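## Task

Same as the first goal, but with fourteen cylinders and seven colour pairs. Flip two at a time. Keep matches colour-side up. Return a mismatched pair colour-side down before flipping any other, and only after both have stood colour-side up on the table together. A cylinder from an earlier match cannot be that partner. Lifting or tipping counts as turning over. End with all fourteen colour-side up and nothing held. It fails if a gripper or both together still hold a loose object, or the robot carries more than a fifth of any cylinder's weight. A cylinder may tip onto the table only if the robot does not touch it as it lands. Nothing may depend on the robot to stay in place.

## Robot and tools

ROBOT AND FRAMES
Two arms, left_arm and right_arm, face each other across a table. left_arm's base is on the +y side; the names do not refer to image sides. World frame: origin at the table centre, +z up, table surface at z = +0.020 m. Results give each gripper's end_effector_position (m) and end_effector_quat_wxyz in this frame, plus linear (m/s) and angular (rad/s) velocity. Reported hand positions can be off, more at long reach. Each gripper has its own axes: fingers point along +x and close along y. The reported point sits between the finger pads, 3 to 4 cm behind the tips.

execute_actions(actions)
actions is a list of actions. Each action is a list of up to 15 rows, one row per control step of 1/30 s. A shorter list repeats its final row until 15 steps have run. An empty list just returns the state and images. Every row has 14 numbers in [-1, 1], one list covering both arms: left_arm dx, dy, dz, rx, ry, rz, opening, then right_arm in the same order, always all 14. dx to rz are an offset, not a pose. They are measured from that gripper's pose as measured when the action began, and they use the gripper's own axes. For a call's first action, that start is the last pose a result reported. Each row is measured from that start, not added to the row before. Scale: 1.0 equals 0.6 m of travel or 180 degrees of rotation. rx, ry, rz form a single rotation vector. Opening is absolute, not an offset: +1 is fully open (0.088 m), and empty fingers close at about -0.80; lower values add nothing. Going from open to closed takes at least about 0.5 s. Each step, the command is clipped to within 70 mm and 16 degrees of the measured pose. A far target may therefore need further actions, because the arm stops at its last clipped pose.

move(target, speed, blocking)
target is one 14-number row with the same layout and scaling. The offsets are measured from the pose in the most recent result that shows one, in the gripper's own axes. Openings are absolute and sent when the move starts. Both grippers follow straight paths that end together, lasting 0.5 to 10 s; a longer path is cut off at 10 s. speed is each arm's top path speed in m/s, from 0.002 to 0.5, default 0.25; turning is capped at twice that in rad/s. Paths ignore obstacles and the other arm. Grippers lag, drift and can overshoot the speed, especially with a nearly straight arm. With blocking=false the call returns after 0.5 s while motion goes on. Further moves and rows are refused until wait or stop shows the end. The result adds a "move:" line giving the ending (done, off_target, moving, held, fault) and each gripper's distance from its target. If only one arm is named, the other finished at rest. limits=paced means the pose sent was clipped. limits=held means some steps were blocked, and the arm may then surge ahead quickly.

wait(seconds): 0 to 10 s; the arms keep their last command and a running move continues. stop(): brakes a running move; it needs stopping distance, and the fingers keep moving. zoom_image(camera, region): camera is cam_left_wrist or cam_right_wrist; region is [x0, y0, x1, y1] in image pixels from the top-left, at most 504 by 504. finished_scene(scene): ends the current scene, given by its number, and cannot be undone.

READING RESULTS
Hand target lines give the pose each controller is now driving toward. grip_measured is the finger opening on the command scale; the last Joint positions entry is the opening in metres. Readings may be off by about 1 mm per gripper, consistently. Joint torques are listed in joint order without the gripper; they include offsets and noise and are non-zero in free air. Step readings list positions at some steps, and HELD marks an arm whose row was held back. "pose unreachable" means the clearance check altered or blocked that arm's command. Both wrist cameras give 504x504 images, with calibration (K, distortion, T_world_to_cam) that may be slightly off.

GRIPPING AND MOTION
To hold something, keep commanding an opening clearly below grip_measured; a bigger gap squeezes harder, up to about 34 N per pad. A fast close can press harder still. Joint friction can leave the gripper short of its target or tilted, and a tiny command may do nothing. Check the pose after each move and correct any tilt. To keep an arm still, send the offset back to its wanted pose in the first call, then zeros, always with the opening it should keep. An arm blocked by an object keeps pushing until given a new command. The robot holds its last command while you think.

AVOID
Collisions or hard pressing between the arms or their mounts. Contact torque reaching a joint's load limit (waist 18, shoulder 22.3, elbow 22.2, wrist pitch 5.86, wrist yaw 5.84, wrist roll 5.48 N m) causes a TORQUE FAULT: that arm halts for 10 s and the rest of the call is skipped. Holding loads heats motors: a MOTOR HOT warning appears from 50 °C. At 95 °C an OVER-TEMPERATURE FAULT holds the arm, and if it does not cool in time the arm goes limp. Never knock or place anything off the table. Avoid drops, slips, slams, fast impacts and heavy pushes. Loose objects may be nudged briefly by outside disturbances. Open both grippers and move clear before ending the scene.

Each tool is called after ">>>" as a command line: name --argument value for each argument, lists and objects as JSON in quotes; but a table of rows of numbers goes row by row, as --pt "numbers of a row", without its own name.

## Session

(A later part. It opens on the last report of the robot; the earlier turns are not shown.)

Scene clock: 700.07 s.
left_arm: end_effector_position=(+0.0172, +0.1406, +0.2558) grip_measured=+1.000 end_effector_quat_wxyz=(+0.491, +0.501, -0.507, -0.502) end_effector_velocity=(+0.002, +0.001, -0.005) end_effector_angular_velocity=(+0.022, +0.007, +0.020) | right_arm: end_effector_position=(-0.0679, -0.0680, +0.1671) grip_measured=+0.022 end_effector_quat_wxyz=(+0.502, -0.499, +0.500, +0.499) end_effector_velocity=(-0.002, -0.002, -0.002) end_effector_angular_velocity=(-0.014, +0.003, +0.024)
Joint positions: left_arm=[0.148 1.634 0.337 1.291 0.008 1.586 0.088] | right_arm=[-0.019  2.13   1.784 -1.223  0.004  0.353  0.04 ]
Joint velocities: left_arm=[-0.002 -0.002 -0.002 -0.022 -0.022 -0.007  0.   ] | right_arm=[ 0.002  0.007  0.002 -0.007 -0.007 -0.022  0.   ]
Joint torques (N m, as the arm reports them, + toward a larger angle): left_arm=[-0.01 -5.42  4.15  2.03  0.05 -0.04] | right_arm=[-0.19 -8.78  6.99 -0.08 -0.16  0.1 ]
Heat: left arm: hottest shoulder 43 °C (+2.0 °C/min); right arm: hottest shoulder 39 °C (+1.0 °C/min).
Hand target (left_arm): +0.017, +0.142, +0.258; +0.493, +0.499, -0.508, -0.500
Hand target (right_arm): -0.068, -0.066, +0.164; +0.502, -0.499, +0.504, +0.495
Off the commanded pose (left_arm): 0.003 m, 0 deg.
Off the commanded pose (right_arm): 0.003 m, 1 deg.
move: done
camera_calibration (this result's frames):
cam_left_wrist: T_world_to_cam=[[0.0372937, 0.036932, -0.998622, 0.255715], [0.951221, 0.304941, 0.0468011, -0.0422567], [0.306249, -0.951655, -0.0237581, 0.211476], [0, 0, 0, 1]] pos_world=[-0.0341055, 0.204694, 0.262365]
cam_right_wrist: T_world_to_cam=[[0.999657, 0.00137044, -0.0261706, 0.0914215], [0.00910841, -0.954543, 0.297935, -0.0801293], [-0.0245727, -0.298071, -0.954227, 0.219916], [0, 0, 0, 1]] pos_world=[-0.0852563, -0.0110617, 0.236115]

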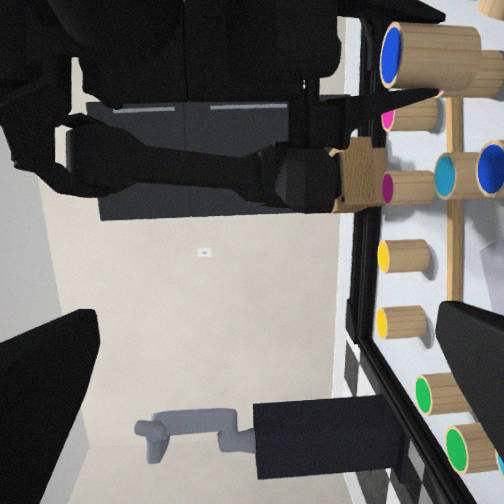

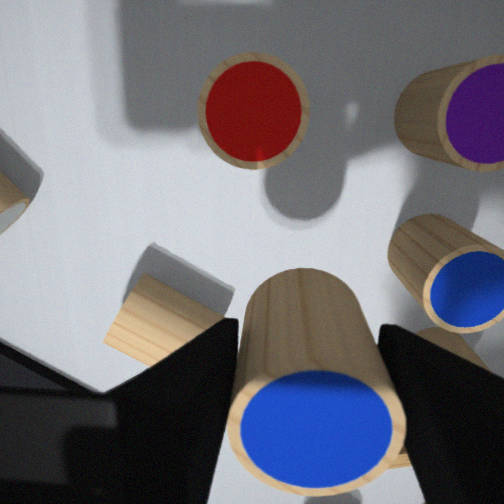

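>>> move --target '[0,0,0,0,0,0,1,0.144,0,0.008,0,0,0,-0.3]' --speed 0.06

>>> move --target '[0,0,0,0,0,0,1,0,0,0,0,0,0,0.4]'

>>> move --target '[0,0,0,0,0,0,1,-0.13,0,0,0,0,0,0.4]' --speed 0.15

Scene clock: 703.30 s.
left_arm: end_effector_position=(+0.0172, +0.1406, +0.2558) grip_measured=+1.000 end_effector_quat_wxyz=(+0.491, +0.501, -0.507, -0.502) end_effector_velocity=(+0.000, +0.002, -0.003) end_effector_angular_velocity=(+0.013, +0.022, +0.005) | right_arm: end_effector_position=(-0.0703, -0.0593, +0.0899) grip_measured=+0.022 end_effector_quat_wxyz=(+0.506, -0.491, +0.496, +0.506) end_effector_velocity=(-0.000, +0.001, +0.000) end_effector_angular_velocity=(+0.004, +0.009, +0.005)
Joint positions: left_arm=[0.148 1.634 0.337 1.291 0.008 1.586 0.088] | right_arm=[-0.021  2.218  1.609 -0.936  0.004  0.353  0.04 ]
Joint velocities: left_arm=[-0.002 -0.002 -0.007 -0.007 -0.007 -0.022  0.   ] | right_arm=[-0.002 -0.002 -0.002  0.007 -0.007 -0.007 -0.   ]
Joint torques (N m, as the arm reports them, + toward a larger angle): left_arm=[-0.05 -4.34  4.8   1.74  0.03 -0.01] | right_arm=[-0.21 -9.1   3.96  0.29  0.03 -0.13]
Heat: left arm: hottest shoulder 43 °C (+2.0 °C/min); right arm: hottest shoulder 39 °C (+1.0 °C/min).
Hand target (left_arm): +0.017, +0.141, +0.256; +0.491, +0.501, -0.507, -0.502
Hand target (right_arm): -0.068, -0.063, +0.081; +0.502, -0.499, +0.499, +0.499
Off the commanded pose (left_arm): 0.000 m, 0 deg.
Off the commanded pose (right_arm): 0.010 m, 1 deg.
move: off_target (right_arm)
camera_calibration (this result's frames):
cam_left_wrist: T_world_to_cam=[[0.0372937, 0.036932, -0.998622, 0.255715], [0.951221, 0.304941, 0.0468011, -0.0422567], [0.306249, -0.951655, -0.0237581, 0.211476], [0, 0, 0, 1]] pos_world=[-0.0341055, 0.204694, 0.262365]
cam_right_wrist: T_world_to_cam=[[0.999401, 0.00055357, -0.0346032, 0.0925417], [0.0100722, -0.961241, 0.275525, -0.0471636], [-0.0331095, -0.275709, -0.960671, 0.15005], [0, 0, 0, 1]] pos_world=[-0.0870431, -0.00401672, 0.160346]

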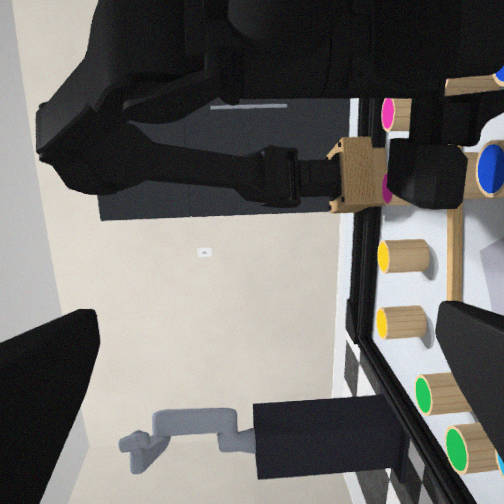

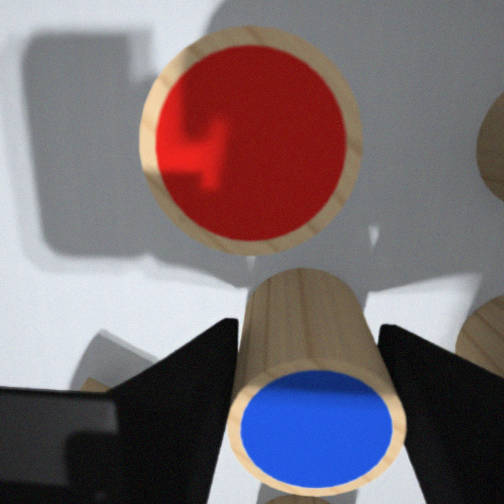

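Scene clock: 703.93 s.
left_arm: end_effector_position=(+0.0172, +0.1406, +0.2558) grip_measured=+1.000 end_effector_quat_wxyz=(+0.491, +0.501, -0.507, -0.502) end_effector_velocity=(-0.002, +0.001, -0.002) end_effector_angular_velocity=(+0.007, +0.007, -0.010) | right_arm: end_effector_position=(-0.0704, -0.0593, +0.0899) grip_measured=+0.398 end_effector_quat_wxyz=(+0.506, -0.491, +0.496, +0.507) end_effector_velocity=(+0.001, -0.002, +0.000) end_effector_angular_velocity=(-0.009, +0.005, -0.010)
Joint positions: left_arm=[0.148 1.634 0.337 1.291 0.008 1.586 0.088] | right_arm=[-0.021  2.218  1.609 -0.936  0.003  0.353  0.059]
Joint velocities: left_arm=[-0.002 -0.002 -0.002 -0.007  0.007 -0.007  0.   ] | right_arm=[-0.002 -0.002 -0.002 -0.007 -0.007  0.007  0.001]
Joint torques (N m, as the arm reports them, + toward a larger angle): left_arm=[-0.11 -4.35  4.77  1.73  0.   -0.03] | right_arm=[  0.04 -10.72   5.37   0.14   0.02  -0.01]
Heat: left arm: hottest shoulder 42 °C (+0.0 °C/min); right arm: hottest shoulder 39 °C (+1.0 °C/min).
Hand target (left_arm): +0.017, +0.141, +0.256; +0.491, +0.501, -0.507, -0.502
Hand target (right_arm): -0.070, -0.059, +0.090; +0.506, -0.491, +0.496, +0.506
Off the commanded pose (left_arm): 0.000 m, 0 deg.
Off the commanded pose (right_arm): 0.000 m, 0 deg.
move: done
camera_calibration (this result's frames):
cam_left_wrist: T_world_to_cam=[[0.0372937, 0.036932, -0.998622, 0.255715], [0.951221, 0.304941, 0.0468011, -0.0422567], [0.306249, -0.951655, -0.0237581, 0.211476], [0, 0, 0, 1]] pos_world=[-0.0341055, 0.204694, 0.262365]
cam_right_wrist: T_world_to_cam=[[0.999389, 0.000559047, -0.0349616, 0.0926273], [0.0101806, -0.961205, 0.275646, -0.0471829], [-0.0334512, -0.275834, -0.960623, 0.150007], [0, 0, 0, 1]] pos_world=[-0.0870724, -0.00402727, 0.160344]

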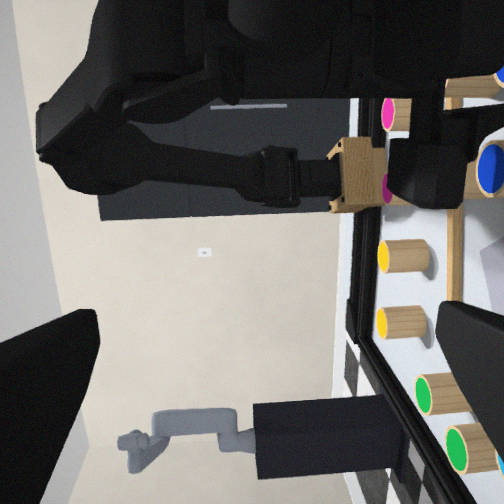

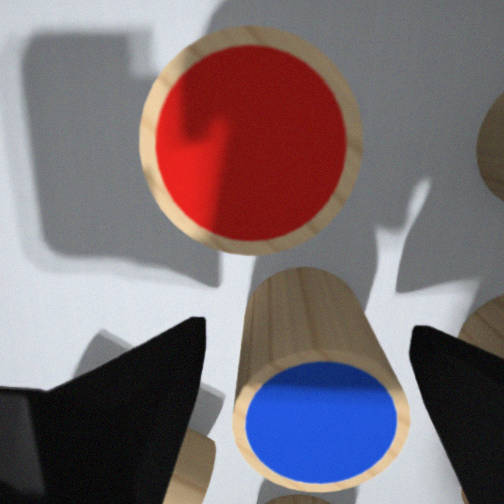

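Scene clock: 704.90 s.
left_arm: end_effector_position=(+0.0172, +0.1407, +0.2557) grip_measured=+1.000 end_effector_quat_wxyz=(+0.491, +0.501, -0.507, -0.502) end_effector_velocity=(+0.000, +0.001, +0.003) end_effector_angular_velocity=(-0.012, +0.007, +0.005) | right_arm: end_effector_position=(-0.0689, -0.0634, +0.1620) grip_measured=+0.400 end_effector_quat_wxyz=(+0.504, -0.496, +0.499, +0.502) end_effector_velocity=(-0.002, -0.000, +0.005) end_effector_angular_velocity=(-0.010, +0.020, +0.005)
Joint positions: left_arm=[0.148 1.634 0.337 1.291 0.008 1.586 0.088] | right_arm=[-0.021  2.143  1.784 -1.201  0.003  0.353  0.059]
Joint velocities: left_arm=[-0.002 -0.007 -0.002  0.007 -0.007 -0.007  0.   ] | right_arm=[-0.002  0.002  0.022 -0.022 -0.022 -0.007 -0.   ]
Joint torques (N m, as the arm reports them, + toward a larger angle): left_arm=[-0.02 -4.3   4.84  1.74  0.01 -0.04] | right_arm=[  0.09 -11.27   7.04  -0.03   0.02   0.  ]
Heat: left arm: hottest shoulder 42 °C (+0.0 °C/min); right arm: hottest shoulder 40 °C (+2.0 °C/min).
Hand target (left_arm): +0.017, +0.141, +0.256; +0.491, +0.501, -0.507, -0.502
Hand target (right_arm): -0.070, -0.061, +0.168; +0.506, -0.491, +0.496, +0.507
Off the commanded pose (left_arm): 0.000 m, 0 deg.
Off the commanded pose (right_arm): 0.006 m, 1 deg.
move: done
camera_calibration (this result's frames):
cam_left_wrist: T_world_to_cam=[[0.0372972, 0.037313, -0.998607, 0.255525], [0.95122, 0.304923, 0.0469208, -0.0423051], [0.306249, -0.951646, -0.0241201, 0.211644], [0, 0, 0, 1]] pos_world=[-0.0341047, 0.204776, 0.262259]
cam_right_wrist: T_world_to_cam=[[0.99956, 0.0000839731, -0.0296448, 0.0927869], [0.00867532, -0.957047, 0.289802, -0.0731445], [-0.0283472, -0.289932, -0.956627, 0.21699], [0, 0, 0, 1]] pos_world=[-0.0859606, -0.0070983, 0.231526]

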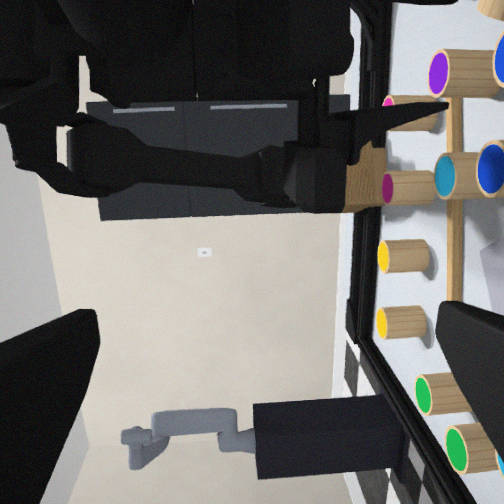

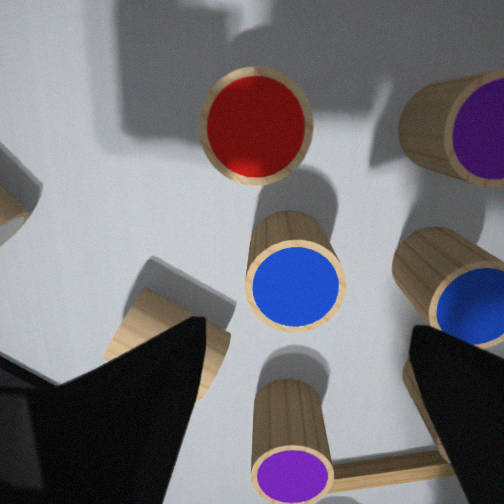

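>>> finished_scene --scene 2

The scene is finished: the task was done.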